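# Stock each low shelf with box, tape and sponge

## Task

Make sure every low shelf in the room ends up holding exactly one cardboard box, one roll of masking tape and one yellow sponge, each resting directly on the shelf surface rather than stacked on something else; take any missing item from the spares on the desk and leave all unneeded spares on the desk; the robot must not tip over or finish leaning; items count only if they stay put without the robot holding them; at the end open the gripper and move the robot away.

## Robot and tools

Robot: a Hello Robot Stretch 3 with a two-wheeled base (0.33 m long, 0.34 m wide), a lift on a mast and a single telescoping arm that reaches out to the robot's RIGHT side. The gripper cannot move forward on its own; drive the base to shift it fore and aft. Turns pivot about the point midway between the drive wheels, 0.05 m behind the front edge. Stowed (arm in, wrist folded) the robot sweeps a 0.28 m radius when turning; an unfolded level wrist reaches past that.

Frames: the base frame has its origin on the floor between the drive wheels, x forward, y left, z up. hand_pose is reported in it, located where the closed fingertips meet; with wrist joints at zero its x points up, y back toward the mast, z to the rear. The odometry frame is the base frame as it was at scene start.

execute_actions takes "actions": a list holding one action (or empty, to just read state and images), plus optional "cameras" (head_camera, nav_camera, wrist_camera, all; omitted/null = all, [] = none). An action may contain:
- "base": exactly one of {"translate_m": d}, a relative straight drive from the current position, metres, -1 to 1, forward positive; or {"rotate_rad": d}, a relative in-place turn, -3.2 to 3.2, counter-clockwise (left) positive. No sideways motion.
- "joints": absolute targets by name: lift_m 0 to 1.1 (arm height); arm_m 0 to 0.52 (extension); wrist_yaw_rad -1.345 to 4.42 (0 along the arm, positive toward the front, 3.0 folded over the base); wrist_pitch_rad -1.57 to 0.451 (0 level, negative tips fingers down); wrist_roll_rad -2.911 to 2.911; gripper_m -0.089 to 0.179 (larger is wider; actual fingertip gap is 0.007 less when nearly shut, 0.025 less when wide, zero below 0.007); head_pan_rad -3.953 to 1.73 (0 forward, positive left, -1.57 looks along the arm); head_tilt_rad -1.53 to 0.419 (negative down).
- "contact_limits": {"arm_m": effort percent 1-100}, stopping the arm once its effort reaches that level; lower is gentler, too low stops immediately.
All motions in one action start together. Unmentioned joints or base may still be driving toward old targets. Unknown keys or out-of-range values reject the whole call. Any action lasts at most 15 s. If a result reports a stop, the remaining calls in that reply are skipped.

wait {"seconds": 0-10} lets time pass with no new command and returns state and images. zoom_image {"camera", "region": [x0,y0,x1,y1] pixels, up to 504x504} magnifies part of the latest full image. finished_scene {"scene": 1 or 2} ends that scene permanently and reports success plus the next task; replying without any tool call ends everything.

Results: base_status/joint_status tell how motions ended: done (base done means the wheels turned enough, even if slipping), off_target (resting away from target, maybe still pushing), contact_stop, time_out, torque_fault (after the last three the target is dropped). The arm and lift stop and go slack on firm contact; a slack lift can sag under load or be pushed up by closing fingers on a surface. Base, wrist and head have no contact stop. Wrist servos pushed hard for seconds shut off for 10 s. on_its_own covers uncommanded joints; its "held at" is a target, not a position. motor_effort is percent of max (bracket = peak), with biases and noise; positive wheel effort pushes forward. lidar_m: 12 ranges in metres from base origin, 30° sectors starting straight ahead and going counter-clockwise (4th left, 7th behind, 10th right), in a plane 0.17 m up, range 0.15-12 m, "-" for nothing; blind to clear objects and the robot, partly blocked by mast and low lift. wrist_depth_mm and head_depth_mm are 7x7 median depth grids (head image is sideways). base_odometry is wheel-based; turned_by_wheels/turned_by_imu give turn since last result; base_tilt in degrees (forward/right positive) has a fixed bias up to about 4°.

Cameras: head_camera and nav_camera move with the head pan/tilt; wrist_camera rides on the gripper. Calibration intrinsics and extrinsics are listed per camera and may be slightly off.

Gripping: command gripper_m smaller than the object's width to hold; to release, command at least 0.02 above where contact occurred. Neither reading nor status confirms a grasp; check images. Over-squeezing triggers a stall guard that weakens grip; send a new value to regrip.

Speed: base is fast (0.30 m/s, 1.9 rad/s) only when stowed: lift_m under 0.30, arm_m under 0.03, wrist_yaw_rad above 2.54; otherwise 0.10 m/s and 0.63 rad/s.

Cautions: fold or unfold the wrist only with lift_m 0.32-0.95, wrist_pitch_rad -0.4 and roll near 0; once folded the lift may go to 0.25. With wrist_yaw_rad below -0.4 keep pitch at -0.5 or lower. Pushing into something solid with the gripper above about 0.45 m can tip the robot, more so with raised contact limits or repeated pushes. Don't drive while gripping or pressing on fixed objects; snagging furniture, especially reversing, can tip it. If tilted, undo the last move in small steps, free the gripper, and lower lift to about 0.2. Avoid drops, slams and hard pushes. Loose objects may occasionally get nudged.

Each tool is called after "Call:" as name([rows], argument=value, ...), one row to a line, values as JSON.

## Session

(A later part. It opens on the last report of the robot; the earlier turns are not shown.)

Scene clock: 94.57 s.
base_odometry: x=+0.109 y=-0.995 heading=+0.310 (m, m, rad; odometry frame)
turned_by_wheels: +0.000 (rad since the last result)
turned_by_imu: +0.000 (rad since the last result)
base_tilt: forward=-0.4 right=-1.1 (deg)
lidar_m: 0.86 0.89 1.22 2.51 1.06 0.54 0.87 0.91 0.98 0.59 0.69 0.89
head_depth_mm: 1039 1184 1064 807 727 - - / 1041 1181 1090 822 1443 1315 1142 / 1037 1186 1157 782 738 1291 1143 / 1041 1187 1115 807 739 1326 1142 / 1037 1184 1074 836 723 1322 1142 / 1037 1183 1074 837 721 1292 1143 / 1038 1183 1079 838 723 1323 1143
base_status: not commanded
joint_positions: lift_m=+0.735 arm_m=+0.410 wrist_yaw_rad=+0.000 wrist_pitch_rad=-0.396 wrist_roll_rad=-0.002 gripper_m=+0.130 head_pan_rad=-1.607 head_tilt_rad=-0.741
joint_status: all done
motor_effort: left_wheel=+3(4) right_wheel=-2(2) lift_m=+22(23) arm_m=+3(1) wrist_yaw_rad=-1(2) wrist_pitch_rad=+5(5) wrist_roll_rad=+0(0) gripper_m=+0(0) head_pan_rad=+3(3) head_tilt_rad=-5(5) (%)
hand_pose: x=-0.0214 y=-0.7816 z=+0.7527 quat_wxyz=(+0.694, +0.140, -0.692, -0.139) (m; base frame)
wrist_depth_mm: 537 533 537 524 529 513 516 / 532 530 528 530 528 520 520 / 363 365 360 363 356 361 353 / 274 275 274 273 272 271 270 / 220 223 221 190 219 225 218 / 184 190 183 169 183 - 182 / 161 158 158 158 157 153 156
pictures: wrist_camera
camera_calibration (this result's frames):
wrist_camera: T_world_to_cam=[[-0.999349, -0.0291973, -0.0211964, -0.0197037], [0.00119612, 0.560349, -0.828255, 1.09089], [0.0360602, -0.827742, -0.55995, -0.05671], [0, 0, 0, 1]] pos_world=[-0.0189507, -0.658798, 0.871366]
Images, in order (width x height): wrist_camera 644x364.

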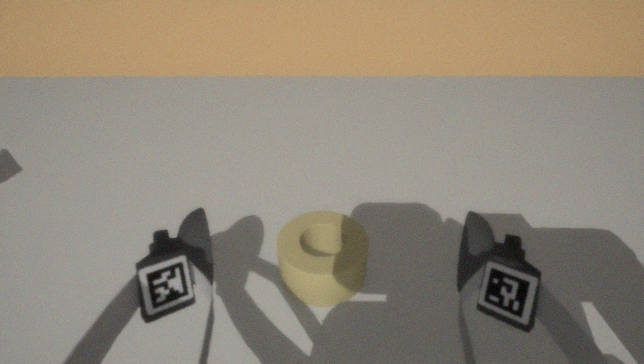

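Call:
execute_actions([
  {"joints":{"lift_m":0.721,"arm_m":0.42,"gripper_m":0.09}},
], cameras=["wrist_camera"])

Call:
execute_actions([
  {"joints":{"gripper_m":0.02}},
], cameras=["wrist_camera"])

Scene clock: 98.57 s.
base_odometry: x=+0.109 y=-0.995 heading=+0.310 (m, m, rad; odometry frame)
turned_by_wheels: +0.000 (rad since the last result)
turned_by_imu: +0.000 (rad since the last result)
base_tilt: forward=-0.2 right=-1.0 (deg)
lidar_m: 0.86 0.89 1.22 2.50 1.06 0.54 0.87 0.90 0.98 0.59 0.70 0.89
head_depth_mm: 1036 1184 1063 808 737 - - / 1041 1187 1068 829 - 1314 1140 / 1041 1184 1113 782 739 1292 1141 / 1038 1186 1117 808 738 1318 1143 / 1041 1183 1071 836 720 1322 1146 / 1040 1178 1074 835 723 1299 1145 / 1037 1182 1078 837 724 1324 1151
base_status: not commanded
joint_positions: lift_m=+0.721 arm_m=+0.420 wrist_yaw_rad=+0.000 wrist_pitch_rad=-0.385 wrist_roll_rad=-0.002 gripper_m=+0.090 head_pan_rad=-1.607 head_tilt_rad=-0.741
joint_status: all done
motor_effort: left_wheel=+4(4) right_wheel=-2(2) lift_m=+21(22) arm_m=+2(2) wrist_yaw_rad=+0(1) wrist_pitch_rad=+1(5) wrist_roll_rad=+0(0) gripper_m=-1(94) head_pan_rad=+3(3) head_tilt_rad=-6(5) (%)
hand_pose: x=-0.0214 y=-0.7930 z=+0.7413 quat_wxyz=(+0.695, +0.136, -0.693, -0.135) (m; base frame)
wrist_depth_mm: 528 523 528 517 507 502 506 / 518 512 503 501 502 499 504 / 339 346 335 335 342 338 334 / 256 255 255 255 253 254 251 / 205 205 212 174 204 203 201 / 170 171 165 149 170 169 168 / 146 147 146 146 146 145 145
pictures: wrist_camera
camera_calibration (this result's frames):
wrist_camera: T_world_to_cam=[[-0.999349, -0.0294304, -0.0208746, -0.020699], [0.00120005, 0.551104, -0.834436, 1.08504], [0.0360619, -0.833917, -0.55071, -0.0842107], [0, 0, 0, 1]] pos_world=[-0.0189508, -0.668806, 0.858591]
Images, in order (width x height): wrist_camera 644x364.

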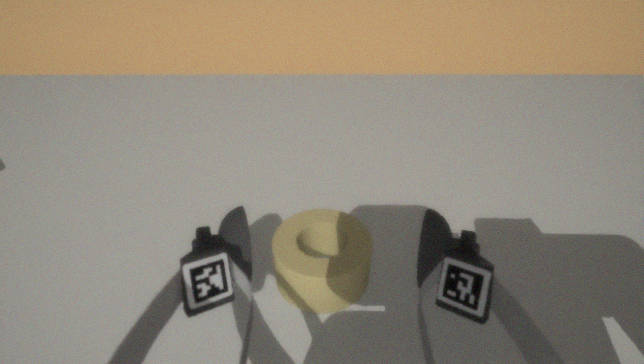

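Scene clock: 99.77 s.
base_odometry: x=+0.109 y=-0.995 heading=+0.310 (m, m, rad; odometry frame)
turned_by_wheels: +0.000 (rad since the last result)
turned_by_imu: +0.000 (rad since the last result)
base_tilt: forward=-0.2 right=-1.0 (deg)
lidar_m: 0.86 0.89 1.22 2.51 1.06 0.54 0.87 0.91 0.99 0.59 0.69 0.89
head_depth_mm: 1042 1188 1065 807 736 - - / 1037 1186 1069 831 - 1320 1139 / 1040 1189 1114 782 738 1291 1141 / 1040 1186 1112 808 741 1317 1142 / 1040 1184 1071 836 721 1323 1145 / 1036 1181 1073 836 722 1295 1148 / 1037 1184 1077 839 724 1320 1145
base_status: not commanded
joint_positions: lift_m=+0.721 arm_m=+0.420 wrist_yaw_rad=+0.000 wrist_pitch_rad=-0.383 wrist_roll_rad=-0.002 gripper_m=+0.021 head_pan_rad=-1.607 head_tilt_rad=-0.741
joint_status: all done
motor_effort: left_wheel=+3(3) right_wheel=-2(2) lift_m=+21(20) arm_m=+2(2) wrist_yaw_rad=+0(0) wrist_pitch_rad=+0(1) wrist_roll_rad=+0(0) gripper_m=-16(99) head_pan_rad=+3(3) head_tilt_rad=-5(5) (%)
hand_pose: x=-0.0215 y=-0.7933 z=+0.7418 quat_wxyz=(+0.695, +0.135, -0.693, -0.135) (m; base frame)
wrist_depth_mm: 523 523 527 508 512 512 500 / 514 519 509 516 512 512 502 / 346 348 346 339 339 341 343 / 257 258 256 254 255 253 251 / 205 205 214 174 212 204 203 / 172 172 173 150 160 170 169 / 146 146 147 145 145 145 145
pictures: wrist_camera
camera_calibration (this result's frames):
wrist_camera: T_world_to_cam=[[-0.999353, -0.0293512, -0.020804, -0.0207158], [0.00127, 0.549126, -0.835739, 1.08506], [0.0359539, -0.835224, -0.548733, -0.0866731], [0, 0, 0, 1]] pos_world=[-0.0189642, -0.668836, 0.858838]
Images, in order (width x height): wrist_camera 644x364.

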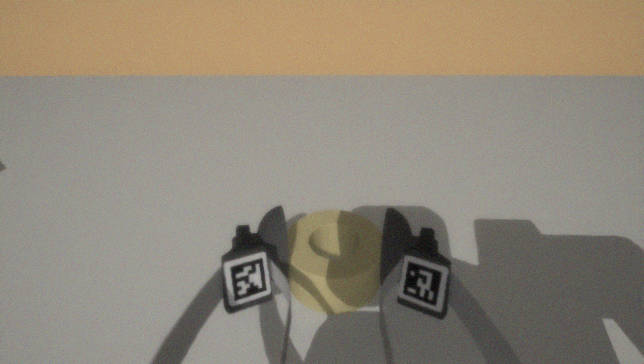

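Call:
execute_actions([
  {"joints":{"gripper_m":0.0,"lift_m":0.76}},
], cameras=["wrist_camera"])

Call:
execute_actions([
  {"base":{"rotate_rad":1.34},"joints":{"arm_m":0.0,"wrist_yaw_rad":3.0,"wrist_pitch_rad":-0.4,"lift_m":0.78,"head_pan_rad":0}},
], cameras=["wrist_camera"])

Scene clock: 103.97 s.
base_odometry: x=+0.109 y=-0.995 heading=+0.310 (m, m, rad; odometry frame)
turned_by_wheels: +0.000 (rad since the last result)
turned_by_imu: +0.000 (rad since the last result)
base_tilt: forward=-0.2 right=-1.0 (deg)
lidar_m: 0.86 0.89 1.22 2.51 1.06 0.54 0.87 0.90 0.98 0.59 0.69 0.89
head_depth_mm: 1040 1181 1063 807 735 - - / 1038 1188 1111 - 1442 1302 1143 / 1040 1184 1159 809 739 1292 1144 / 1041 1186 1113 810 741 1317 1139 / 1040 1177 1074 833 722 1319 1145 / 1037 1182 1072 836 722 1290 1146 / 1040 1185 1080 839 723 1324 1144
base_status: not commanded
joint_positions: lift_m=+0.760 arm_m=+0.420 wrist_yaw_rad=+0.000 wrist_pitch_rad=-0.398 wrist_roll_rad=-0.002 gripper_m=+0.004 head_pan_rad=-1.607 head_tilt_rad=-0.741
joint_status: gripper_m off_target (ended at +0.004, target +0.000); the others done
motor_effort: left_wheel=+3(3) right_wheel=-3(2) lift_m=+27(26) arm_m=+3(3) wrist_yaw_rad=-1(1) wrist_pitch_rad=+5(5) wrist_roll_rad=+0(0) gripper_m=-16(98) head_pan_rad=+3(4) head_tilt_rad=-5(5) (%)
hand_pose: x=-0.0215 y=-0.7915 z=+0.7772 quat_wxyz=(+0.694, +0.140, -0.692, -0.140) (m; base frame)
wrist_depth_mm: 523 535 523 511 518 523 509 / 565 570 561 552 542 555 534 / 423 423 422 417 416 418 411 / 317 322 318 317 316 315 313 / 257 253 263 175 265 254 253 / 214 215 218 149 199 213 212 / 185 185 185 183 183 184 181
pictures: wrist_camera
camera_calibration (this result's frames):
wrist_camera: T_world_to_cam=[[-0.999353, -0.0290472, -0.0212273, -0.0193592], [0.00126694, 0.561246, -0.827648, 1.11696], [0.0359545, -0.827139, -0.560846, -0.0500031], [0, 0, 0, 1]] pos_world=[-0.018964, -0.668812, 0.895996]
Images, in order (width x height): wrist_camera 644x364.

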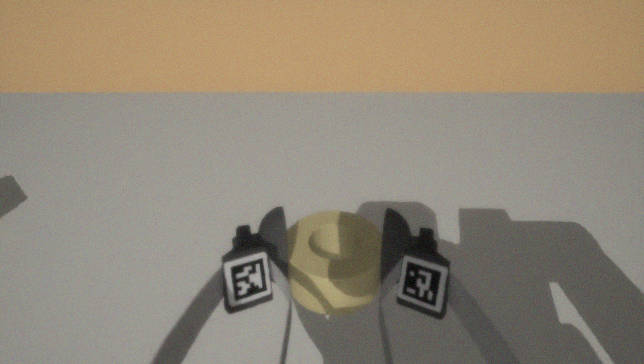

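Scene clock: 108.23 s.
base_odometry: x=+0.109 y=-0.995 heading=+1.650 (m, m, rad; odometry frame)
turned_by_wheels: +1.340 (rad since the last result)
turned_by_imu: +1.350 (rad since the last result)
base_tilt: forward=-0.2 right=-1.2 (deg)
lidar_m: 2.51 0.98 0.54 0.54 0.88 0.98 0.59 0.70 0.98 0.86 0.86 1.01
head_depth_mm: 2271 1574 1671 1728 1548 1312 1137 / 2334 2667 2438 1897 1562 1316 1138 / 2280 2592 2440 1895 1554 1321 1140 / 2237 2539 2447 1901 1560 1318 1146 / 2166 2466 2464 1910 1561 1321 1145 / 2121 2411 2450 1910 1568 1322 1144 / 2085 2343 2461 1909 1566 1325 1144
base_status: done
joint_positions: lift_m=+0.780 arm_m=+0.001 wrist_yaw_rad=+2.999 wrist_pitch_rad=-0.418 wrist_roll_rad=-0.002 gripper_m=+0.005 head_pan_rad=-0.007 head_tilt_rad=-0.741
joint_status: all done
motor_effort: left_wheel=-3(8) right_wheel=+2(6) lift_m=+27(26) arm_m=-3(4) wrist_yaw_rad=+2(3) wrist_pitch_rad=+5(5) wrist_roll_rad=+0(0) gripper_m=-23(23) head_pan_rad=+3(35) head_tilt_rad=-5(5) (%)
hand_pose: x=+0.0107 y=+0.0762 z=+0.7926 quat_wxyz=(+0.196, +0.699, +0.097, +0.680) (m; base frame)
wrist_depth_mm: 709 - 821 917 999 - - / 742 777 895 940 946 990 960 / 806 839 979 882 757 954 - / 861 932 - 984 998 997 - / 943 - - 174 872 - - / - - - 149 - - - / 945 943 903 935 925 940 944
pictures: wrist_camera
camera_calibration (this result's frames):
wrist_camera: T_world_to_cam=[[0.993217, -0.114213, -0.0217905, 0.0239209], [-0.0836497, -0.571714, -0.816177, 0.720831], [0.0807603, 0.812464, -0.577391, 0.562976], [0, 0, 0, 1]] pos_world=[-0.00892747, -0.0425559, 0.913904]
Images, in order (width x height): wrist_camera 644x364.

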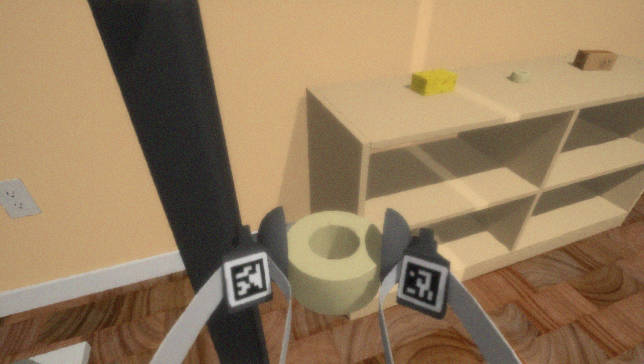

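Call:
execute_actions([
  {"base":{"translate_m":1.0},"joints":{"lift_m":0.28}},
], cameras=[])

Call:
execute_actions([
  {"base":{"translate_m":1.0}},
], cameras=[])

Call:
execute_actions([
  {"base":{"rotate_rad":-1.33}},
], cameras=["wrist_camera"])

Scene clock: 121.30 s.
base_odometry: x=+0.030 y=+0.002 heading=+1.649 (m, m, rad; odometry frame)
turned_by_wheels: +0.000 (rad since the last result)
turned_by_imu: +0.001 (rad since the last result)
base_tilt: forward=-0.3 right=-1.2 (deg)
lidar_m: 1.52 1.54 0.86 1.01 1.10 1.00 1.92 1.21 0.72 0.63 0.63 0.74
head_depth_mm: 1437 1649 1952 1905 1552 1313 1137 / 1412 1620 1888 1896 1558 1315 1136 / 1380 1570 1826 1906 1556 1319 1142 / 1348 1543 1793 1904 1562 1316 1139 / 1314 1484 1718 1877 1559 1323 1148 / 1277 1448 1666 1859 1568 1318 1146 / 1249 1415 1630 1813 1568 1328 1147
base_status: done
joint_positions: lift_m=+0.280 arm_m=+0.001 wrist_yaw_rad=+2.999 wrist_pitch_rad=-0.419 wrist_roll_rad=-0.002 gripper_m=+0.005 head_pan_rad=-0.007 head_tilt_rad=-0.742
joint_status: all done
motor_effort: left_wheel=-3(7) right_wheel=+2(6) lift_m=+22(23) arm_m=-3(4) wrist_yaw_rad=+1(1) wrist_pitch_rad=+5(5) wrist_roll_rad=+0(0) gripper_m=-23(24) head_pan_rad=+3(3) head_tilt_rad=-5(5) (%)
hand_pose: x=+0.0105 y=+0.0761 z=+0.2926 quat_wxyz=(+0.196, +0.699, +0.098, +0.680) (m; base frame)
wrist_depth_mm: 866 - - - 981 - - / 929 950 - - - - - / 787 782 804 878 959 913 943 / 704 747 734 724 710 729 709 / 605 595 - 174 612 584 591 / 508 516 - 148 470 501 494 / 449 - - - 434 432 427
pictures: none
No camera images: the call's "cameras" was empty. Leave "cameras" out to get every camera's image.

Scene clock: 126.40 s.
base_odometry: x=-0.048 y=+0.999 heading=+1.649 (m, m, rad; odometry frame)
turned_by_wheels: +0.000 (rad since the last result)
turned_by_imu: +0.001 (rad since the last result)
base_tilt: forward=-0.2 right=-1.1 (deg)
lidar_m: 0.59 0.57 0.67 1.25 1.05 1.43 2.62 0.77 0.55 0.80 1.12 0.67
head_depth_mm: 510 584 690 836 1058 1280 1139 / 499 572 669 806 1013 1259 1139 / 488 558 649 777 971 1238 1141 / 478 544 632 752 931 1214 1140 / 464 531 614 729 897 1157 1143 / 456 519 598 705 838 1046 1146 / 450 507 575 658 791 1012 1146
base_status: done
joint_positions: lift_m=+0.280 arm_m=+0.001 wrist_yaw_rad=+2.999 wrist_pitch_rad=-0.419 wrist_roll_rad=-0.002 gripper_m=+0.005 head_pan_rad=-0.007 head_tilt_rad=-0.742
joint_status: not commanded
motor_effort: left_wheel=-3(8) right_wheel=+2(6) lift_m=+21(23) arm_m=-4(4) wrist_yaw_rad=+1(0) wrist_pitch_rad=+5(5) wrist_roll_rad=+0(0) gripper_m=-23(23) head_pan_rad=+3(2) head_tilt_rad=-5(5) (%)
hand_pose: x=+0.0105 y=+0.0761 z=+0.2926 quat_wxyz=(+0.196, +0.699, +0.098, +0.680) (m; base frame)
wrist_depth_mm: - - - - 959 660 500 / - - - - 999 677 517 / 902 - 980 957 895 697 524 / 735 729 733 723 716 691 549 / 598 593 - 175 617 583 550 / 499 518 - 150 461 503 492 / 449 - - - 425 430 429
pictures: none
No camera images: the call's "cameras" was empty. Leave "cameras" out to get every camera's image.

Scene clock: 128.50 s.
base_odometry: x=-0.048 y=+0.999 heading=+0.319 (m, m, rad; odometry frame)
turned_by_wheels: -1.330 (rad since the last result)
turned_by_imu: -1.337 (rad since the last result)
base_tilt: forward=-0.3 right=-1.2 (deg)
lidar_m: 2.17 0.82 0.61 0.57 0.58 0.82 1.33 1.06 1.43 1.50 0.57 0.55
head_depth_mm: 2896 3014 2424 1901 1201 1181 1098 / 2908 3036 2431 1907 1555 1316 1138 / 2985 3231 2458 1898 1553 1314 1140 / 2998 3057 2453 1896 1557 1315 1144 / 2902 2707 2453 1906 1558 1322 1141 / 2161 2180 2193 1899 1570 1325 1140 / 1493 1503 1549 1559 1485 1329 1143
base_status: done
joint_positions: lift_m=+0.280 arm_m=+0.001 wrist_yaw_rad=+2.999 wrist_pitch_rad=-0.419 wrist_roll_rad=-0.002 gripper_m=+0.005 head_pan_rad=-0.007 head_tilt_rad=-0.742
joint_status: not commanded
motor_effort: left_wheel=+3(11) right_wheel=-2(6) lift_m=+22(21) arm_m=-4(3) wrist_yaw_rad=+0(1) wrist_pitch_rad=+5(5) wrist_roll_rad=+0(0) gripper_m=-23(23) head_pan_rad=+3(3) head_tilt_rad=-5(5) (%)
hand_pose: x=+0.0105 y=+0.0761 z=+0.2926 quat_wxyz=(+0.196, +0.699, +0.098, +0.680) (m; base frame)
wrist_depth_mm: 521 - 556 583 593 612 627 / 554 580 616 633 640 668 675 / 626 631 654 687 712 739 757 / 678 693 717 720 724 733 725 / 610 601 - 176 605 590 584 / 502 524 - 150 460 493 501 / 446 - - - 423 427 430
pictures: wrist_camera
camera_calibration (this result's frames):
wrist_camera: T_world_to_cam=[[0.993293, -0.113547, -0.0218196, 0.013143], [-0.0833644, -0.572522, -0.81564, 0.312608], [0.0801216, 0.811989, -0.578148, 0.274645], [0, 0, 0, 1]] pos_world=[-0.00899947, -0.0425414, 0.414048]
Images, in order (width x height): wrist_camera 644x364.

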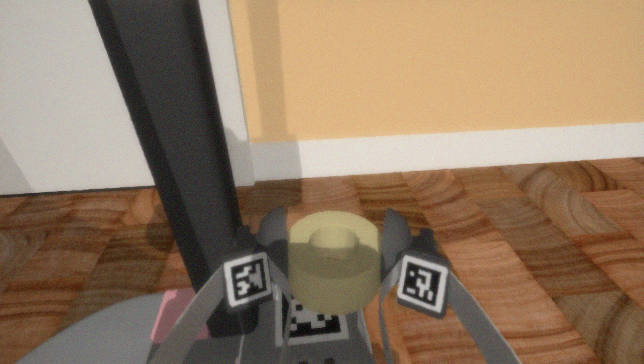

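Call:
execute_actions([
  {"base":{"translate_m":1.0}},
], cameras=[])

Call:
execute_actions([
  {"base":{"rotate_rad":-0.45}},
], cameras=[])

Call:
execute_actions([
  {"base":{"translate_m":1.0}},
], cameras=[])

Call:
execute_actions([
  {"base":{"translate_m":0.48},"joints":{"head_pan_rad":0.2}},
], cameras=["head_camera"])

Scene clock: 138.73 s.
base_odometry: x=+0.901 y=+1.313 heading=+0.320 (m, m, rad; odometry frame)
turned_by_wheels: +0.000 (rad since the last result)
turned_by_imu: +0.001 (rad since the last result)
base_tilt: forward=-0.2 right=-1.2 (deg)
lidar_m: 1.73 0.80 0.59 0.57 0.60 0.82 1.99 0.55 0.41 1.27 2.93 2.29
head_depth_mm: 2075 2127 2318 1891 1561 1317 1142 / 2074 2302 2323 1899 1552 1323 1138 / 2083 2397 2437 1904 1560 1322 1142 / 2088 2343 2351 1907 1555 1320 1144 / 2109 2256 1951 1907 1562 1319 1150 / 2031 1989 1974 1849 1560 1321 1142 / 1465 1491 1512 1525 1484 1321 1145
base_status: done
joint_positions: lift_m=+0.280 arm_m=+0.001 wrist_yaw_rad=+2.999 wrist_pitch_rad=-0.419 wrist_roll_rad=-0.002 gripper_m=+0.005 head_pan_rad=-0.007 head_tilt_rad=-0.742
joint_status: not commanded
motor_effort: left_wheel=+3(13) right_wheel=-2(5) lift_m=+22(22) arm_m=-3(4) wrist_yaw_rad=-1(1) wrist_pitch_rad=+5(6) wrist_roll_rad=+0(0) gripper_m=-23(23) head_pan_rad=+3(2) head_tilt_rad=-5(5) (%)
hand_pose: x=+0.0105 y=+0.0761 z=+0.2926 quat_wxyz=(+0.196, +0.699, +0.098, +0.680) (m; base frame)
wrist_depth_mm: 532 - 562 570 582 595 611 / 577 578 597 618 633 666 668 / 621 631 668 679 711 744 729 / 666 676 704 716 725 721 730 / 593 587 - 175 615 583 590 / 502 516 - 149 469 501 491 / 439 - - - 426 426 420
pictures: none
No camera images: the call's "cameras" was empty. Leave "cameras" out to get every camera's image.

Scene clock: 140.10 s.
base_odometry: x=+0.901 y=+1.313 heading=-0.130 (m, m, rad; odometry frame)
turned_by_wheels: -0.450 (rad since the last result)
turned_by_imu: -0.452 (rad since the last result)
base_tilt: forward=-0.3 right=-1.1 (deg)
lidar_m: 2.07 1.68 0.75 0.58 0.58 0.61 0.90 2.00 0.51 0.42 1.27 3.17
head_depth_mm: 2630 2980 2440 1894 1561 1319 1139 / 2448 2681 2445 1905 1549 1315 1138 / 2357 2437 2452 1901 1558 1321 1140 / 2293 2389 2440 1896 1557 1317 1143 / 2210 2255 2357 1910 1567 1320 1143 / 2099 2292 2436 1914 1562 1323 1146 / 2027 2272 2443 1915 1564 1328 1147
base_status: done
joint_positions: lift_m=+0.280 arm_m=+0.001 wrist_yaw_rad=+2.999 wrist_pitch_rad=-0.419 wrist_roll_rad=-0.002 gripper_m=+0.005 head_pan_rad=-0.007 head_tilt_rad=-0.742
joint_status: not commanded
motor_effort: left_wheel=+4(10) right_wheel=-2(6) lift_m=+22(22) arm_m=-4(3) wrist_yaw_rad=+0(1) wrist_pitch_rad=+5(5) wrist_roll_rad=+0(0) gripper_m=-23(23) head_pan_rad=+3(3) head_tilt_rad=-5(4) (%)
hand_pose: x=+0.0105 y=+0.0761 z=+0.2926 quat_wxyz=(+0.196, +0.699, +0.098, +0.680) (m; base frame)
wrist_depth_mm: 447 - 572 656 802 943 - / 465 519 627 708 848 - - / 513 551 682 766 921 954 940 / 535 600 709 729 741 734 714 / 560 593 - 175 605 581 582 / 505 522 - 149 469 499 495 / 451 - - - 421 428 426
pictures: none
No camera images: the call's "cameras" was empty. Leave "cameras" out to get every camera's image.

Scene clock: 145.10 s.
base_odometry: x=+1.893 y=+1.183 heading=-0.130 (m, m, rad; odometry frame)
turned_by_wheels: +0.000 (rad since the last result)
turned_by_imu: +0.001 (rad since the last result)
base_tilt: forward=-0.3 right=-1.1 (deg)
lidar_m: 1.30 1.11 1.00 1.01 1.00 1.06 1.56 1.04 1.34 2.07 2.43 1.70
head_depth_mm: 1631 1776 1817 1887 1555 1314 1137 / 1556 1682 1769 1835 1559 1316 1137 / 1477 1624 1540 1775 1557 1315 1138 / 1411 1580 1589 1732 1565 1319 1141 / 1352 1521 1459 1675 1559 1321 1144 / 1305 1465 1396 1542 1559 1327 1143 / 1248 1404 1506 1787 1566 1317 1144
base_status: done
joint_positions: lift_m=+0.280 arm_m=+0.001 wrist_yaw_rad=+2.999 wrist_pitch_rad=-0.419 wrist_roll_rad=-0.002 gripper_m=+0.005 head_pan_rad=-0.007 head_tilt_rad=-0.742
joint_status: not commanded
motor_effort: left_wheel=+4(12) right_wheel=-3(5) lift_m=+22(22) arm_m=-3(3) wrist_yaw_rad=+1(1) wrist_pitch_rad=+5(5) wrist_roll_rad=+0(0) gripper_m=-24(23) head_pan_rad=+3(3) head_tilt_rad=-5(5) (%)
hand_pose: x=+0.0105 y=+0.0761 z=+0.2926 quat_wxyz=(+0.196, +0.699, +0.098, +0.680) (m; base frame)
wrist_depth_mm: 765 - 952 - - 943 - / 811 860 - - - - - / 846 925 956 949 930 942 928 / 740 746 730 735 745 713 711 / 605 593 - 174 611 588 579 / 503 522 - 149 464 496 492 / 446 - - - 429 422 426
pictures: none
No camera images: the call's "cameras" was empty. Leave "cameras" out to get every camera's image.

Scene clock: 148.43 s.
base_odometry: x=+2.369 y=+1.121 heading=-0.130 (m, m, rad; odometry frame)
turned_by_wheels: +0.000 (rad since the last result)
turned_by_imu: +0.001 (rad since the last result)
base_tilt: forward=-0.3 right=-1.2 (deg)
lidar_m: 0.83 0.68 1.01 0.88 1.20 1.28 1.88 1.49 1.61 2.19 2.19 1.27
head_depth_mm: 994 1149 1252 1058 1417 1315 1141 / 976 1118 1227 1061 1309 1317 1141 / 953 1090 1216 1059 1233 1317 1140 / 933 1064 1184 1028 1202 1309 1143 / 911 1037 1172 997 1207 1289 1145 / 894 1015 1144 1000 1142 1288 1141 / 877 990 1138 1304 1524 1320 1146
base_status: done
joint_positions: lift_m=+0.280 arm_m=+0.001 wrist_yaw_rad=+2.999 wrist_pitch_rad=-0.419 wrist_roll_rad=-0.002 gripper_m=+0.005 head_pan_rad=+0.193 head_tilt_rad=-0.742
joint_status: all done
motor_effort: left_wheel=+4(12) right_wheel=-2(5) lift_m=+22(23) arm_m=-3(4) wrist_yaw_rad=+0(1) wrist_pitch_rad=+6(5) wrist_roll_rad=+0(0) gripper_m=-23(23) head_pan_rad=+4(17) head_tilt_rad=-5(4) (%)
hand_pose: x=+0.0105 y=+0.0761 z=+0.2926 quat_wxyz=(+0.196, +0.699, +0.098, +0.680) (m; base frame)
wrist_depth_mm: 922 - - 919 - - 847 / 944 - - 968 - - 893 / 953 983 965 995 946 941 905 / 730 749 718 737 727 726 633 / 591 588 - 174 606 587 580 / 502 523 - 149 469 493 490 / 448 - - - 429 427 426
pictures: head_camera (sideways: a quarter turn clockwise sets it upright)
camera_calibration (this result's frames):
head_camera: T_world_to_cam=[[-0.680141, -0.124181, -0.722487, 0.963518], [-0.204367, 0.978595, 0.0241886, -0.0218892], [0.704018, 0.164104, -0.690961, 0.851013], [0, 0, 0, 1]] pos_world=[0.0517255, 0.00141602, 1.28468]
Images, in order (width x height): head_camera 896x504.

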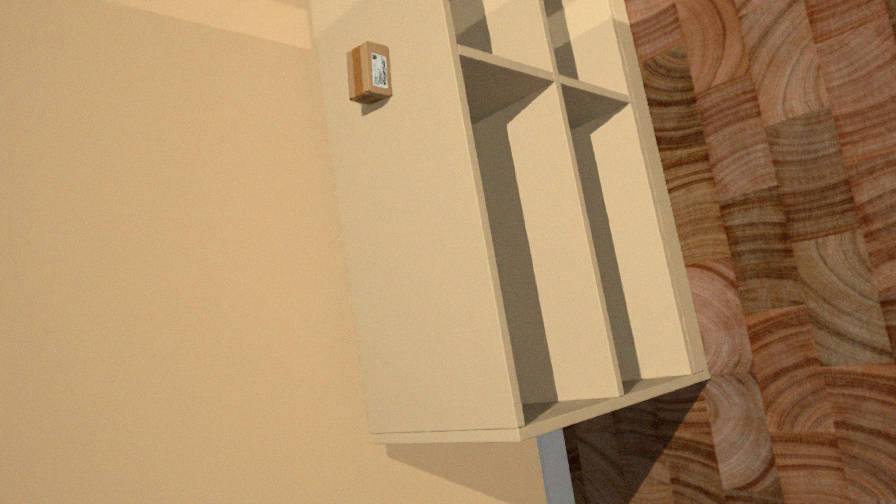

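Call:
execute_actions([
  {"base":{"rotate_rad":1.85},"joints":{"lift_m":0.6,"head_pan_rad":-1.6}},
], cameras=[])

Call:
execute_actions([
  {"joints":{"lift_m":0.66,"wrist_yaw_rad":0,"arm_m":0.44,"wrist_pitch_rad":-0.39}},
], cameras=["head_camera","wrist_camera"])

Scene clock: 157.20 s.
base_odometry: x=+2.369 y=+1.121 heading=+1.720 (m, m, rad; odometry frame)
turned_by_wheels: +1.850 (rad since the last result)
turned_by_imu: +1.863 (rad since the last result)
base_tilt: forward=-0.3 right=-1.2 (deg)
lidar_m: 0.93 1.20 1.48 1.49 1.95 2.17 2.16 1.27 0.83 1.09 0.68 0.88
head_depth_mm: 968 1110 1226 1057 1251 1315 1164 / 956 1092 1221 1060 1312 1320 1176 / 940 1074 1194 1024 1228 1315 1168 / 927 1054 1185 1026 1202 1297 1187 / 912 1040 1174 998 1204 1294 1142 / 900 1022 1163 1068 1449 1317 1143 / 888 1004 1155 1364 1524 1319 1145
base_status: done
joint_positions: lift_m=+0.600 arm_m=+0.001 wrist_yaw_rad=+2.999 wrist_pitch_rad=-0.419 wrist_roll_rad=-0.002 gripper_m=+0.005 head_pan_rad=-1.593 head_tilt_rad=-0.742
joint_status: all done
motor_effort: left_wheel=-3(9) right_wheel=+3(6) lift_m=+27(29) arm_m=-4(4) wrist_yaw_rad=+1(0) wrist_pitch_rad=+6(6) wrist_roll_rad=+0(0) gripper_m=-23(23) head_pan_rad=-3(35) head_tilt_rad=-5(5) (%)
hand_pose: x=+0.0105 y=+0.0760 z=+0.6123 quat_wxyz=(+0.196, +0.699, +0.098, +0.680) (m; base frame)
wrist_depth_mm: - - - - - - - / - - - - - - - / - - - - - - - / - - - - - - - / - - - 175 - - - / 890 883 - 149 840 902 882 / 756 767 739 768 750 768 755
pictures: none
No camera images: the call's "cameras" was empty. Leave "cameras" out to get every camera's image.

Scene clock: 161.63 s.
base_odometry: x=+2.369 y=+1.121 heading=+1.720 (m, m, rad; odometry frame)
turned_by_wheels: +0.000 (rad since the last result)
turned_by_imu: +0.000 (rad since the last result)
base_tilt: forward=-0.3 right=-1.2 (deg)
lidar_m: 0.93 1.20 1.48 1.49 1.95 2.17 2.16 1.27 0.83 1.09 0.68 0.88
head_depth_mm: 970 1113 1220 1058 1246 1343 1160 / 955 1092 1222 1060 - 1317 1137 / 942 1072 1207 1163 1230 1319 1145 / 927 1056 1181 1029 1198 1308 1148 / 914 1039 1180 995 1204 1296 1147 / 899 1023 1160 1067 1452 1326 1143 / 884 1004 1158 1367 1527 1319 1146
base_status: not commanded
joint_positions: lift_m=+0.660 arm_m=+0.440 wrist_yaw_rad=+0.000 wrist_pitch_rad=-0.411 wrist_roll_rad=-0.002 gripper_m=+0.005 head_pan_rad=-1.593 head_tilt_rad=-0.742
joint_status: all done
motor_effort: left_wheel=-3(3) right_wheel=+2(3) lift_m=+27(27) arm_m=+2(3) wrist_yaw_rad=+0(3) wrist_pitch_rad=+6(7) wrist_roll_rad=+0(0) gripper_m=-23(23) head_pan_rad=-2(3) head_tilt_rad=-5(4) (%)
hand_pose: x=-0.0215 y=-0.8099 z=+0.6741 quat_wxyz=(+0.693, +0.145, -0.691, -0.144) (m; base frame)
wrist_depth_mm: 353 365 376 389 402 410 432 / 371 393 406 415 438 454 475 / 415 423 433 441 428 421 420 / 329 330 325 324 327 324 322 / 264 265 273 175 275 261 261 / 223 223 225 149 208 220 221 / 192 192 190 191 189 189 190
pictures: head_camera (sideways: a quarter turn clockwise sets it upright), wrist_camera
camera_calibration (this result's frames):
head_camera: T_world_to_cam=[[0.0239571, 0.690969, -0.722487, 0.959223], [0.999664, -0.00936813, 0.0241886, -0.0292339], [0.00994526, -0.722823, -0.690961, 0.855247], [0, 0, 0, 1]] pos_world=[-0.00226185, -0.0448751, 1.28468]
wrist_camera: T_world_to_cam=[[-0.999352, -0.0287769, -0.0216071, -0.0216009], [0.00124936, 0.572326, -0.820025, 1.04581], [0.0359641, -0.819521, -0.57192, -0.109316], [0, 0, 0, 1]] pos_world=[-0.018962, -0.68875, 0.7946]
Images, in order (width x height): head_camera 896x504, wrist_camera 644x364.

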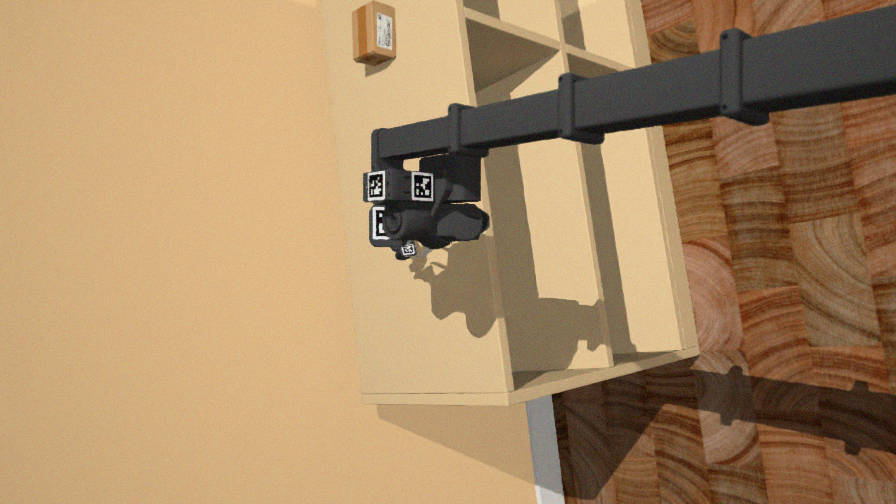

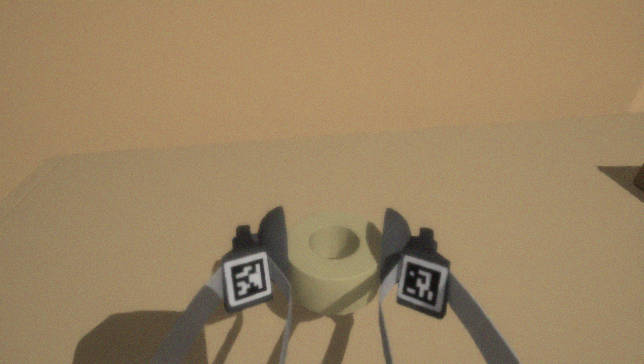

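Call:
execute_actions([
  {"joints":{"lift_m":0.618,"arm_m":0.465}},
], cameras=[])

Call:
execute_actions([
  {"joints":{"gripper_m":0.10}},
], cameras=["wrist_camera"])

Scene clock: 165.67 s.
base_odometry: x=+2.369 y=+1.121 heading=+1.720 (m, m, rad; odometry frame)
turned_by_wheels: +0.000 (rad since the last result)
turned_by_imu: +0.000 (rad since the last result)
base_tilt: forward=-0.2 right=-1.1 (deg)
lidar_m: 0.93 1.20 1.48 1.49 1.94 2.17 2.16 1.27 0.83 1.09 0.68 0.88
head_depth_mm: 966 1112 1226 1056 1241 1320 1148 / 957 1093 1215 1058 1232 - 1141 / 939 1070 1191 - 1233 1322 1137 / 927 1054 1180 1027 1202 1299 1141 / 913 1037 1173 1001 1200 1292 1146 / 899 1020 1161 1069 1450 1316 1143 / 886 1002 1159 1368 1520 1321 1147
base_status: not commanded
joint_positions: lift_m=+0.618 arm_m=+0.465 wrist_yaw_rad=+0.000 wrist_pitch_rad=-0.409 wrist_roll_rad=-0.002 gripper_m=+0.005 head_pan_rad=-1.593 head_tilt_rad=-0.742
joint_status: all done
motor_effort: left_wheel=-3(3) right_wheel=+2(2) lift_m=+22(23) arm_m=+2(1) wrist_yaw_rad=+0(1) wrist_pitch_rad=+6(6) wrist_roll_rad=+0(0) gripper_m=-23(23) head_pan_rad=-3(3) head_tilt_rad=-5(5) (%)
hand_pose: x=-0.0215 y=-0.8351 z=+0.6327 quat_wxyz=(+0.693, +0.144, -0.691, -0.144) (m; base frame)
wrist_depth_mm: 333 337 351 363 377 387 403 / 356 366 381 394 412 424 437 / 374 334 330 332 328 327 323 / 254 253 252 253 251 249 249 / 205 205 212 175 211 202 202 / 173 171 174 149 161 170 170 / 148 148 147 147 147 147 146
pictures: none
No camera images: the call's "cameras" was empty. Leave "cameras" out to get every camera's image.

Scene clock: 167.13 s.
base_odometry: x=+2.369 y=+1.121 heading=+1.720 (m, m, rad; odometry frame)
turned_by_wheels: +0.000 (rad since the last result)
turned_by_imu: +0.000 (rad since the last result)
base_tilt: forward=-0.1 right=-1.0 (deg)
lidar_m: 0.93 1.20 1.48 1.50 1.94 2.17 2.16 1.27 0.83 1.09 0.68 0.88
head_depth_mm: 972 1112 1220 1056 1253 1311 1148 / 954 1096 1220 1063 1227 - 1137 / 940 1076 1195 - 1233 1323 1139 / 923 1055 1182 1027 1204 1306 1144 / 913 1038 1181 996 1203 1296 1142 / 900 1023 1165 1068 1444 1323 1147 / 886 1003 1156 1363 1526 1327 1145
base_status: not commanded
joint_positions: lift_m=+0.618 arm_m=+0.465 wrist_yaw_rad=+0.000 wrist_pitch_rad=-0.409 wrist_roll_rad=-0.002 gripper_m=+0.100 head_pan_rad=-1.593 head_tilt_rad=-0.742
joint_status: all done
motor_effort: left_wheel=-3(3) right_wheel=+2(2) lift_m=+21(21) arm_m=+3(2) wrist_yaw_rad=+0(1) wrist_pitch_rad=+6(6) wrist_roll_rad=+0(0) gripper_m=+0(94) head_pan_rad=-2(2) head_tilt_rad=-5(4) (%)
hand_pose: x=-0.0215 y=-0.8351 z=+0.6327 quat_wxyz=(+0.693, +0.144, -0.691, -0.144) (m; base frame)
wrist_depth_mm: 332 344 350 362 378 392 398 / 355 368 382 395 405 426 438 / 371 333 332 329 328 328 326 / 254 252 251 251 250 250 250 / 205 205 212 178 203 204 202 / 171 171 169 151 166 176 169 / 148 148 148 148 147 145 146
pictures: wrist_camera
camera_calibration (this result's frames):
wrist_camera: T_world_to_cam=[[-0.999352, -0.0288105, -0.021562, -0.0232767], [0.00124988, 0.571032, -0.820927, 1.02578], [0.0359639, -0.820422, -0.570627, -0.155201], [0, 0, 0, 1]] pos_world=[-0.0189621, -0.713755, 0.753028]
Images, in order (width x height): wrist_camera 644x364.

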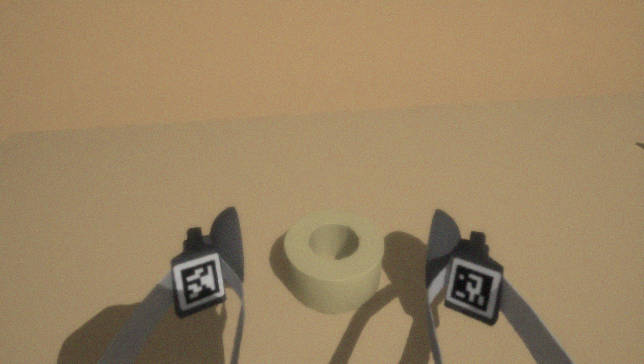

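Call:
execute_actions([
  {"joints":{"lift_m":0.64,"arm_m":0.25}},
], cameras=[])

Call:
execute_actions([
  {"base":{"rotate_rad":1.35},"joints":{"lift_m":0.45,"arm_m":0.0,"wrist_yaw_rad":3.0,"gripper_m":0.04,"head_pan_rad":-2.9}},
], cameras=["head_camera"])

Call:
execute_actions([
  {"base":{"translate_m":1.0},"joints":{"lift_m":0.28,"head_pan_rad":0}},
], cameras=["head_camera"])

Scene clock: 179.60 s.
base_odometry: x=+2.369 y=+1.121 heading=+1.720 (m, m, rad; odometry frame)
turned_by_wheels: +0.000 (rad since the last result)
turned_by_imu: +0.000 (rad since the last result)
base_tilt: forward=-0.3 right=-1.2 (deg)
lidar_m: 0.93 1.20 1.48 1.49 1.95 2.17 2.16 1.27 0.83 1.09 0.68 0.88
head_depth_mm: 969 1112 1228 1058 1245 1325 1160 / 953 1095 1216 1058 1227 1289 1127 / 942 1073 1192 1027 - 1322 1143 / 926 1053 1180 1021 1205 1309 1142 / 916 1036 1177 997 1205 1290 1146 / 900 1021 1166 1064 1446 1325 1146 / 885 1004 1158 1368 1523 1322 1146
base_status: not commanded
joint_positions: lift_m=+0.640 arm_m=+0.250 wrist_yaw_rad=+0.000 wrist_pitch_rad=-0.409 wrist_roll_rad=-0.002 gripper_m=+0.100 head_pan_rad=-1.593 head_tilt_rad=-0.742
joint_status: all done
motor_effort: left_wheel=-3(3) right_wheel=+2(2) lift_m=+27(27) arm_m=-3(3) wrist_yaw_rad=+0(0) wrist_pitch_rad=+6(6) wrist_roll_rad=+0(0) gripper_m=+0(0) head_pan_rad=-4(2) head_tilt_rad=-5(5) (%)
hand_pose: x=-0.0215 y=-0.6209 z=+0.6546 quat_wxyz=(+0.693, +0.144, -0.691, -0.144) (m; base frame)
wrist_depth_mm: 510 526 541 552 578 588 621 / 551 559 568 554 552 540 408 / 589 391 381 362 377 379 378 / 295 293 292 297 292 292 293 / 237 240 249 255 577 512 388 / 292 408 516 527 528 510 422 / 298 423 448 447 453 447 464
pictures: none
No camera images: the call's "cameras" was empty. Leave "cameras" out to get every camera's image.

Scene clock: 182.73 s.
base_odometry: x=+2.369 y=+1.121 heading=+3.070 (m, m, rad; odometry frame)
turned_by_wheels: +1.350 (rad since the last result)
turned_by_imu: +1.360 (rad since the last result)
base_tilt: forward=-0.3 right=-1.1 (deg)
lidar_m: 1.50 1.63 1.62 2.19 2.57 1.27 0.83 0.68 0.97 0.88 1.19 1.30
head_depth_mm: 953 1089 1217 1056 1247 1313 1161 / 946 1078 1203 1057 1230 1315 1188 / 935 1066 1182 1027 1233 1316 1160 / 927 1060 1184 1031 1203 1307 1139 / 917 1045 1184 1028 1175 1295 1141 / 910 1030 1188 1347 1528 1323 1147 / 898 1021 1181 1395 1561 1324 1150
base_status: done
joint_positions: lift_m=+0.450 arm_m=+0.001 wrist_yaw_rad=+2.999 wrist_pitch_rad=-0.409 wrist_roll_rad=-0.002 gripper_m=+0.040 head_pan_rad=-2.893 head_tilt_rad=-0.742
joint_status: all done
motor_effort: left_wheel=-3(8) right_wheel=+2(6) lift_m=+21(22) arm_m=-4(5) wrist_yaw_rad=+2(2) wrist_pitch_rad=+6(6) wrist_roll_rad=-1(0) gripper_m=+0(93) head_pan_rad=-3(33) head_tilt_rad=-4(5) (%)
hand_pose: x=+0.0109 y=+0.0772 z=+0.4648 quat_wxyz=(+0.193, +0.700, +0.094, +0.681) (m; base frame)
wrist_depth_mm: - - - - - - - / - - - - - - - / - - - - - - - / - - - - - - - / 856 852 - 862 858 817 820 / 722 735 - 711 - 717 696 / 610 607 603 620 622 614 607
pictures: head_camera (sideways: a quarter turn clockwise sets it upright)
camera_calibration (this result's frames):
head_camera: T_world_to_cam=[[0.67219, 0.161783, -0.722487, 0.955268], [0.25843, -0.965727, 0.0241886, -0.0247123], [-0.693812, -0.202971, -0.690962, 0.85954], [0, 0, 0, 1]] pos_world=[-0.0393763, -0.00394913, 1.28468]
Images, in order (width x height): head_camera 896x504.

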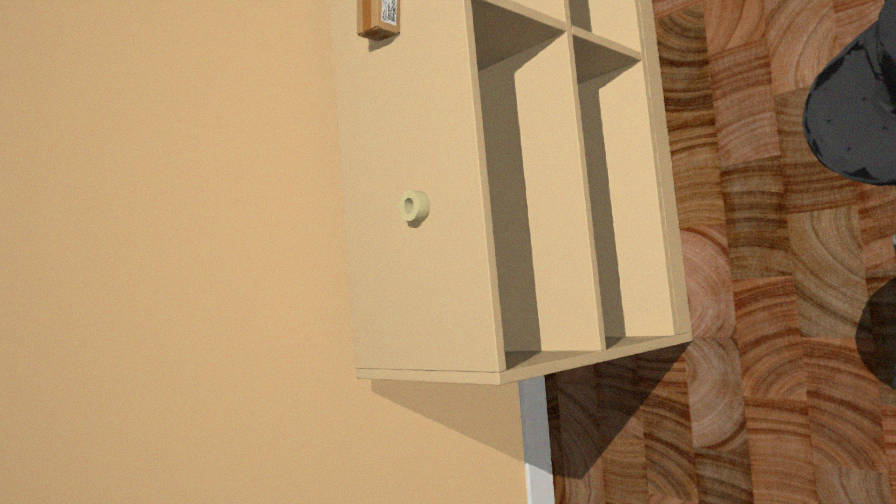

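Scene clock: 188.67 s.
base_odometry: x=+1.371 y=+1.193 heading=+3.070 (m, m, rad; odometry frame)
turned_by_wheels: +0.000 (rad since the last result)
turned_by_imu: +0.001 (rad since the last result)
base_tilt: forward=-0.2 right=-1.1 (deg)
lidar_m: 1.39 0.57 1.10 1.15 2.89 2.17 1.62 1.37 1.03 0.83 0.83 0.90
head_depth_mm: 1124 1213 1311 1418 1485 1321 1136 / 1326 1444 1586 1737 1555 1319 1140 / 1548 1752 1978 1905 1561 1323 1141 / 2013 2287 2374 1903 1554 1314 1138 / 2432 2739 2440 1906 1562 1319 1140 / 2345 2641 2463 1919 1558 1323 1143 / 2275 2567 2464 1907 1237 1052 1124
base_status: done
joint_positions: lift_m=+0.280 arm_m=+0.001 wrist_yaw_rad=+2.999 wrist_pitch_rad=-0.409 wrist_roll_rad=-0.002 gripper_m=+0.040 head_pan_rad=-0.007 head_tilt_rad=-0.742
joint_status: all done
motor_effort: left_wheel=-3(8) right_wheel=+2(7) lift_m=+22(20) arm_m=-4(4) wrist_yaw_rad=-1(2) wrist_pitch_rad=+5(6) wrist_roll_rad=+0(0) gripper_m=+0(0) head_pan_rad=+3(33) head_tilt_rad=-5(5) (%)
hand_pose: x=+0.0107 y=+0.0773 z=+0.2949 quat_wxyz=(+0.193, +0.700, +0.094, +0.681) (m; base frame)
wrist_depth_mm: - - - - - - 816 / - - - - - - 837 / 955 985 952 962 894 799 496 / 764 753 754 746 731 679 559 / 599 599 - 603 630 604 570 / 515 523 - 520 - 492 495 / 450 - - - 434 429 429
pictures: head_camera (sideways: a quarter turn clockwise sets it upright)
camera_calibration (this result's frames):
head_camera: T_world_to_cam=[[-0.691259, 0.0133673, -0.722483, 0.963581], [-0.00594975, 0.99969, 0.0241887, -0.0230997], [0.722582, 0.0210193, -0.690965, 0.850905], [0, 0, 0, 1]] pos_world=[0.0510978, -0.00767331, 1.28468]
Images, in order (width x height): head_camera 896x504.

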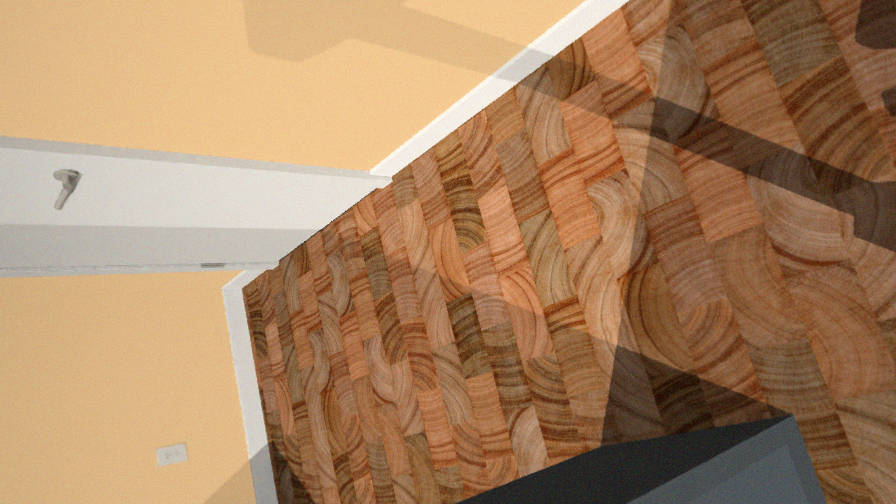

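Call:
execute_actions([
  {"base":{"translate_m":1.0}},
], cameras=[])

Call:
execute_actions([
  {"base":{"translate_m":0.45}},
], cameras=[])

Scene clock: 210.50 s.
base_odometry: x=+0.374 y=+1.265 heading=+3.069 (m, m, rad; odometry frame)
turned_by_wheels: +0.000 (rad since the last result)
turned_by_imu: +0.001 (rad since the last result)
base_tilt: forward=-0.2 right=-1.1 (deg)
lidar_m: 0.72 1.55 1.55 0.51 0.51 0.55 2.60 1.16 0.57 0.46 0.46 0.50
head_depth_mm: 581 636 705 772 845 935 1039 / 688 750 807 912 1049 1197 1142 / 833 914 1044 1186 1383 1319 1138 / 1068 1220 1430 1714 1560 1316 1142 / 1500 1748 2043 1909 1566 1320 1147 / 1528 1732 1989 1909 1556 1320 1144 / 1473 1667 1911 1906 1571 1320 1146
base_status: done
joint_positions: lift_m=+0.280 arm_m=+0.001 wrist_yaw_rad=+3.000 wrist_pitch_rad=-0.409 wrist_roll_rad=-0.002 gripper_m=+0.040 head_pan_rad=-0.007 head_tilt_rad=-0.742
joint_status: not commanded
motor_effort: left_wheel=-3(7) right_wheel=+2(6) lift_m=+21(22) arm_m=-3(4) wrist_yaw_rad=+1(1) wrist_pitch_rad=+5(5) wrist_roll_rad=+0(0) gripper_m=-1(0) head_pan_rad=+3(3) head_tilt_rad=-5(5) (%)
hand_pose: x=+0.0107 y=+0.0773 z=+0.2949 quat_wxyz=(+0.193, +0.700, +0.094, +0.681) (m; base frame)
wrist_depth_mm: 397 - - - - - - / 422 452 - - - - - / 453 493 988 985 986 971 984 / 482 545 754 741 728 746 731 / 528 568 - 609 622 597 599 / 508 518 - 532 - 506 498 / 456 - - - 433 439 430
pictures: none
No camera images: the call's "cameras" was empty. Leave "cameras" out to get every camera's image.

Scene clock: 213.73 s.
base_odometry: x=-0.075 y=+1.298 heading=+3.069 (m, m, rad; odometry frame)
turned_by_wheels: +0.000 (rad since the last result)
turned_by_imu: +0.000 (rad since the last result)
base_tilt: forward=-0.3 right=-1.2 (deg)
lidar_m: 0.46 1.39 1.27 1.70 0.86 0.75 3.03 0.74 0.37 0.29 0.29 0.31
head_depth_mm: 353 379 410 446 479 517 617 / 415 453 497 526 616 700 793 / 505 560 630 719 836 1001 1097 / 644 737 863 1036 1302 1300 1143 / 859 1038 1459 1747 1553 1321 1142 / 1171 1318 1510 1752 1560 1319 1144 / 1128 1268 1448 1691 1568 1321 1145
base_status: done
joint_positions: lift_m=+0.280 arm_m=+0.001 wrist_yaw_rad=+3.000 wrist_pitch_rad=-0.409 wrist_roll_rad=-0.002 gripper_m=+0.040 head_pan_rad=-0.007 head_tilt_rad=-0.742
joint_status: not commanded
motor_effort: left_wheel=-3(6) right_wheel=+2(7) lift_m=+21(22) arm_m=-3(3) wrist_yaw_rad=+0(0) wrist_pitch_rad=+5(5) wrist_roll_rad=+0(0) gripper_m=+0(0) head_pan_rad=+2(3) head_tilt_rad=-5(5) (%)
hand_pose: x=+0.0107 y=+0.0773 z=+0.2949 quat_wxyz=(+0.193, +0.700, +0.094, +0.681) (m; base frame)
wrist_depth_mm: - - - - - - - / - - - - - - - / 944 984 990 975 - 990 976 / 749 749 749 751 734 747 734 / 605 618 - 601 628 594 593 / 508 520 - 526 - 500 503 / 448 - - - 434 435 433
pictures: none
No camera images: the call's "cameras" was empty. Leave "cameras" out to get every camera's image.

Call:
execute_actions([
  {"base":{"rotate_rad":-1.235},"joints":{"head_pan_rad":-3.2}},
], cameras=[])

Call:
execute_actions([
  {"base":{"translate_m":-1.0}},
], cameras=[])

Call:
execute_actions([
  {"base":{"translate_m":-1.0}},
], cameras=[])

Call:
execute_actions([
  {"base":{"translate_m":-0.28},"joints":{"lift_m":0.55,"head_pan_rad":-3.35}},
], cameras=["head_camera"])

Scene clock: 221.63 s.
base_odometry: x=-0.075 y=+1.298 heading=+1.834 (m, m, rad; odometry frame)
turned_by_wheels: -1.235 (rad since the last result)
turned_by_imu: -1.242 (rad since the last result)
base_tilt: forward=-0.2 right=-1.1 (deg)
lidar_m: 0.29 0.30 0.37 0.92 1.26 1.70 1.56 0.75 0.92 1.33 0.43 0.31
head_depth_mm: 2913 3118 2439 1894 1555 1314 1138 / 2968 3299 2440 1900 1554 1311 1151 / 2904 3237 2442 1898 1560 1315 1185 / 2951 3268 2429 1903 1556 1321 1153 / 2865 3281 2444 1907 1560 1317 1147 / 2100 1995 1891 1770 1522 1323 1146 / 1236 1198 1157 1121 1115 1267 1147
base_status: done
joint_positions: lift_m=+0.280 arm_m=+0.001 wrist_yaw_rad=+3.000 wrist_pitch_rad=-0.409 wrist_roll_rad=-0.002 gripper_m=+0.040 head_pan_rad=-3.193 head_tilt_rad=-0.742
joint_status: all done
motor_effort: left_wheel=+4(11) right_wheel=-3(6) lift_m=+22(22) arm_m=-4(4) wrist_yaw_rad=+0(0) wrist_pitch_rad=+5(6) wrist_roll_rad=+0(0) gripper_m=+0(0) head_pan_rad=-3(33) head_tilt_rad=-4(4) (%)
hand_pose: x=+0.0107 y=+0.0773 z=+0.2949 quat_wxyz=(+0.193, +0.700, +0.094, +0.681) (m; base frame)
wrist_depth_mm: - - - - 650 389 269 / - - - - 665 400 273 / - 981 979 - 696 410 283 / 748 748 759 744 671 424 297 / 607 603 - 606 603 420 319 / 511 511 - 518 - 415 327 / 457 - - - 427 409 329
pictures: none
No camera images: the call's "cameras" was empty. Leave "cameras" out to get every camera's image.

Scene clock: 226.63 s.
base_odometry: x=+0.186 y=+0.332 heading=+1.835 (m, m, rad; odometry frame)
turned_by_wheels: +0.000 (rad since the last result)
turned_by_imu: +0.000 (rad since the last result)
base_tilt: forward=-0.3 right=-1.1 (deg)
lidar_m: 1.27 1.30 1.42 0.99 1.31 1.37 1.74 0.56 0.40 0.38 0.39 1.35
head_depth_mm: 2110 2509 2443 1890 1552 1314 1138 / 2094 1920 2431 1901 1555 1315 1151 / 2079 1900 2350 1892 1558 1323 1188 / 2083 2461 2451 1904 1559 1322 1155 / 2084 2046 2340 1901 1557 1317 1147 / 2067 1945 2117 1807 1560 1318 1146 / 1377 1330 1287 1244 1211 1179 1101
base_status: done
joint_positions: lift_m=+0.280 arm_m=+0.001 wrist_yaw_rad=+3.000 wrist_pitch_rad=-0.409 wrist_roll_rad=-0.002 gripper_m=+0.040 head_pan_rad=-3.193 head_tilt_rad=-0.742
joint_status: not commanded
motor_effort: left_wheel=+4(8) right_wheel=-3(7) lift_m=+21(23) arm_m=-4(3) wrist_yaw_rad=+0(1) wrist_pitch_rad=+5(5) wrist_roll_rad=+0(1) gripper_m=+0(0) head_pan_rad=-2(3) head_tilt_rad=-5(4) (%)
hand_pose: x=+0.0107 y=+0.0773 z=+0.2949 quat_wxyz=(+0.193, +0.700, +0.094, +0.681) (m; base frame)
wrist_depth_mm: - - - - - - - / - - - - - - - / 940 974 999 970 983 995 944 / 766 740 746 759 733 733 732 / 601 605 - 614 630 588 590 / 511 511 - 518 - 508 501 / 451 - - - 441 435 432
pictures: none
No camera images: the call's "cameras" was empty. Leave "cameras" out to get every camera's image.

Scene clock: 231.63 s.
base_odometry: x=+0.447 y=-0.633 heading=+1.835 (m, m, rad; odometry frame)
turned_by_wheels: +0.000 (rad since the last result)
turned_by_imu: +0.000 (rad since the last result)
base_tilt: forward=-0.3 right=-1.1 (deg)
lidar_m: 2.26 1.52 1.10 0.92 1.35 0.97 0.93 0.62 0.44 0.42 0.43 0.57
head_depth_mm: 1286 1402 1061 1419 1522 1319 1140 / 1274 1409 1068 1732 1565 1316 1155 / 1268 1394 1070 1337 1514 1318 1189 / 1262 1378 1069 1746 1563 1325 1158 / 1253 1376 1073 1413 1519 1323 1140 / 1248 1362 1073 923 1562 1320 1143 / 1238 1356 1170 925 1337 1266 1124
base_status: done
joint_positions: lift_m=+0.280 arm_m=+0.001 wrist_yaw_rad=+3.000 wrist_pitch_rad=-0.409 wrist_roll_rad=-0.002 gripper_m=+0.040 head_pan_rad=-3.193 head_tilt_rad=-0.742
joint_status: not commanded
motor_effort: left_wheel=+4(9) right_wheel=-2(7) lift_m=+23(22) arm_m=-4(4) wrist_yaw_rad=+1(0) wrist_pitch_rad=+5(5) wrist_roll_rad=+0(0) gripper_m=+0(0) head_pan_rad=-3(2) head_tilt_rad=-5(5) (%)
hand_pose: x=+0.0107 y=+0.0773 z=+0.2949 quat_wxyz=(+0.193, +0.700, +0.094, +0.681) (m; base frame)
wrist_depth_mm: - - - - - - - / - - - - - - - / 986 965 997 994 - 982 975 / 767 757 748 733 738 736 735 / 614 608 - 609 623 593 591 / 512 512 - 524 - 501 509 / 446 - - - 431 436 432
pictures: none
No camera images: the call's "cameras" was empty. Leave "cameras" out to get every camera's image.

Scene clock: 235.77 s.
base_odometry: x=+0.520 y=-0.903 heading=+1.835 (m, m, rad; odometry frame)
turned_by_wheels: +0.000 (rad since the last result)
turned_by_imu: +0.000 (rad since the last result)
base_tilt: forward=-0.2 right=-1.1 (deg)
lidar_m: 1.45 1.75 0.95 0.97 1.27 0.65 0.66 0.63 0.45 0.43 0.44 0.58
head_depth_mm: 1109 1271 1061 828 1137 1314 1152 / 1082 1239 1069 831 737 1333 - / 1060 1212 1066 832 721 1347 - / 1038 1180 1069 834 718 1358 - / 1017 1152 1071 835 702 1325 1143 / 995 1124 1072 835 683 1283 1130 / 973 1103 1076 837 684 1294 1144
base_status: done
joint_positions: lift_m=+0.550 arm_m=+0.001 wrist_yaw_rad=+3.000 wrist_pitch_rad=-0.408 wrist_roll_rad=-0.002 gripper_m=+0.040 head_pan_rad=-3.343 head_tilt_rad=-0.742
joint_status: all done
motor_effort: left_wheel=+3(11) right_wheel=-2(6) lift_m=+27(28) arm_m=-3(3) wrist_yaw_rad=-1(0) wrist_pitch_rad=+5(5) wrist_roll_rad=+0(0) gripper_m=+0(0) head_pan_rad=-3(12) head_tilt_rad=-5(5) (%)
hand_pose: x=+0.0107 y=+0.0773 z=+0.5647 quat_wxyz=(+0.192, +0.700, +0.094, +0.681) (m; base frame)
wrist_depth_mm: - - - - - - - / - - - - - - - / - - - - - - - / - - - - - - - / - - - 997 - 997 976 / 814 834 - 833 - 827 806 / 733 718 707 719 713 717 703
pictures: head_camera (sideways: a quarter turn clockwise sets it upright)
camera_calibration (this result's frames):
head_camera: T_world_to_cam=[[0.675666, -0.146708, -0.722463, 0.955216], [-0.187357, -0.981994, 0.0241891, -0.0219936], [-0.713003, 0.119014, -0.690987, 0.85969], [0, 0, 0, 1]] pos_world=[-0.0365661, 0.0162245, 1.28467]
Images, in order (width x height): head_camera 896x504.

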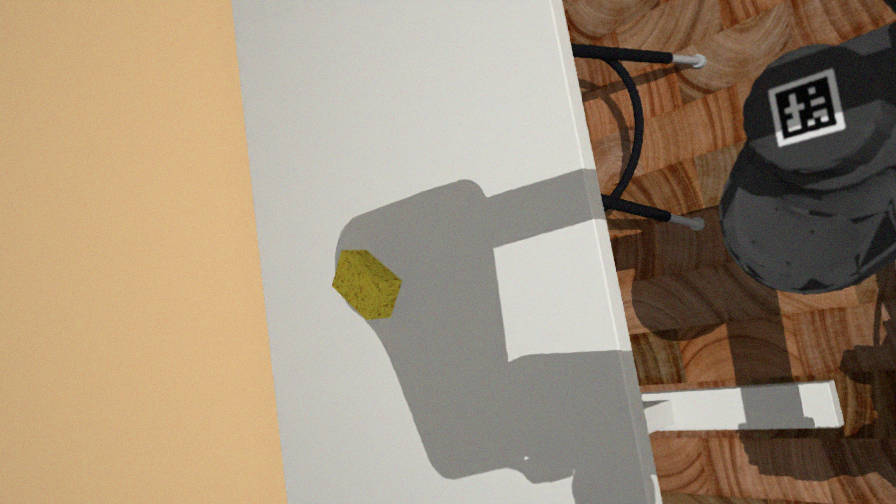

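Call:
zoom_image(camera="head_camera", region=[310, 230, 430, 340])

Region (310, 230, 430, 340) of head_camera's 896x504 image, scaled by 4.200, with more detail than that image has; it fills the top 462 rows of this view, and the rest is white.

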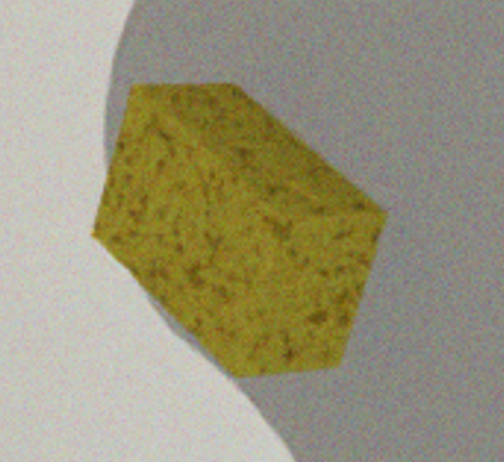

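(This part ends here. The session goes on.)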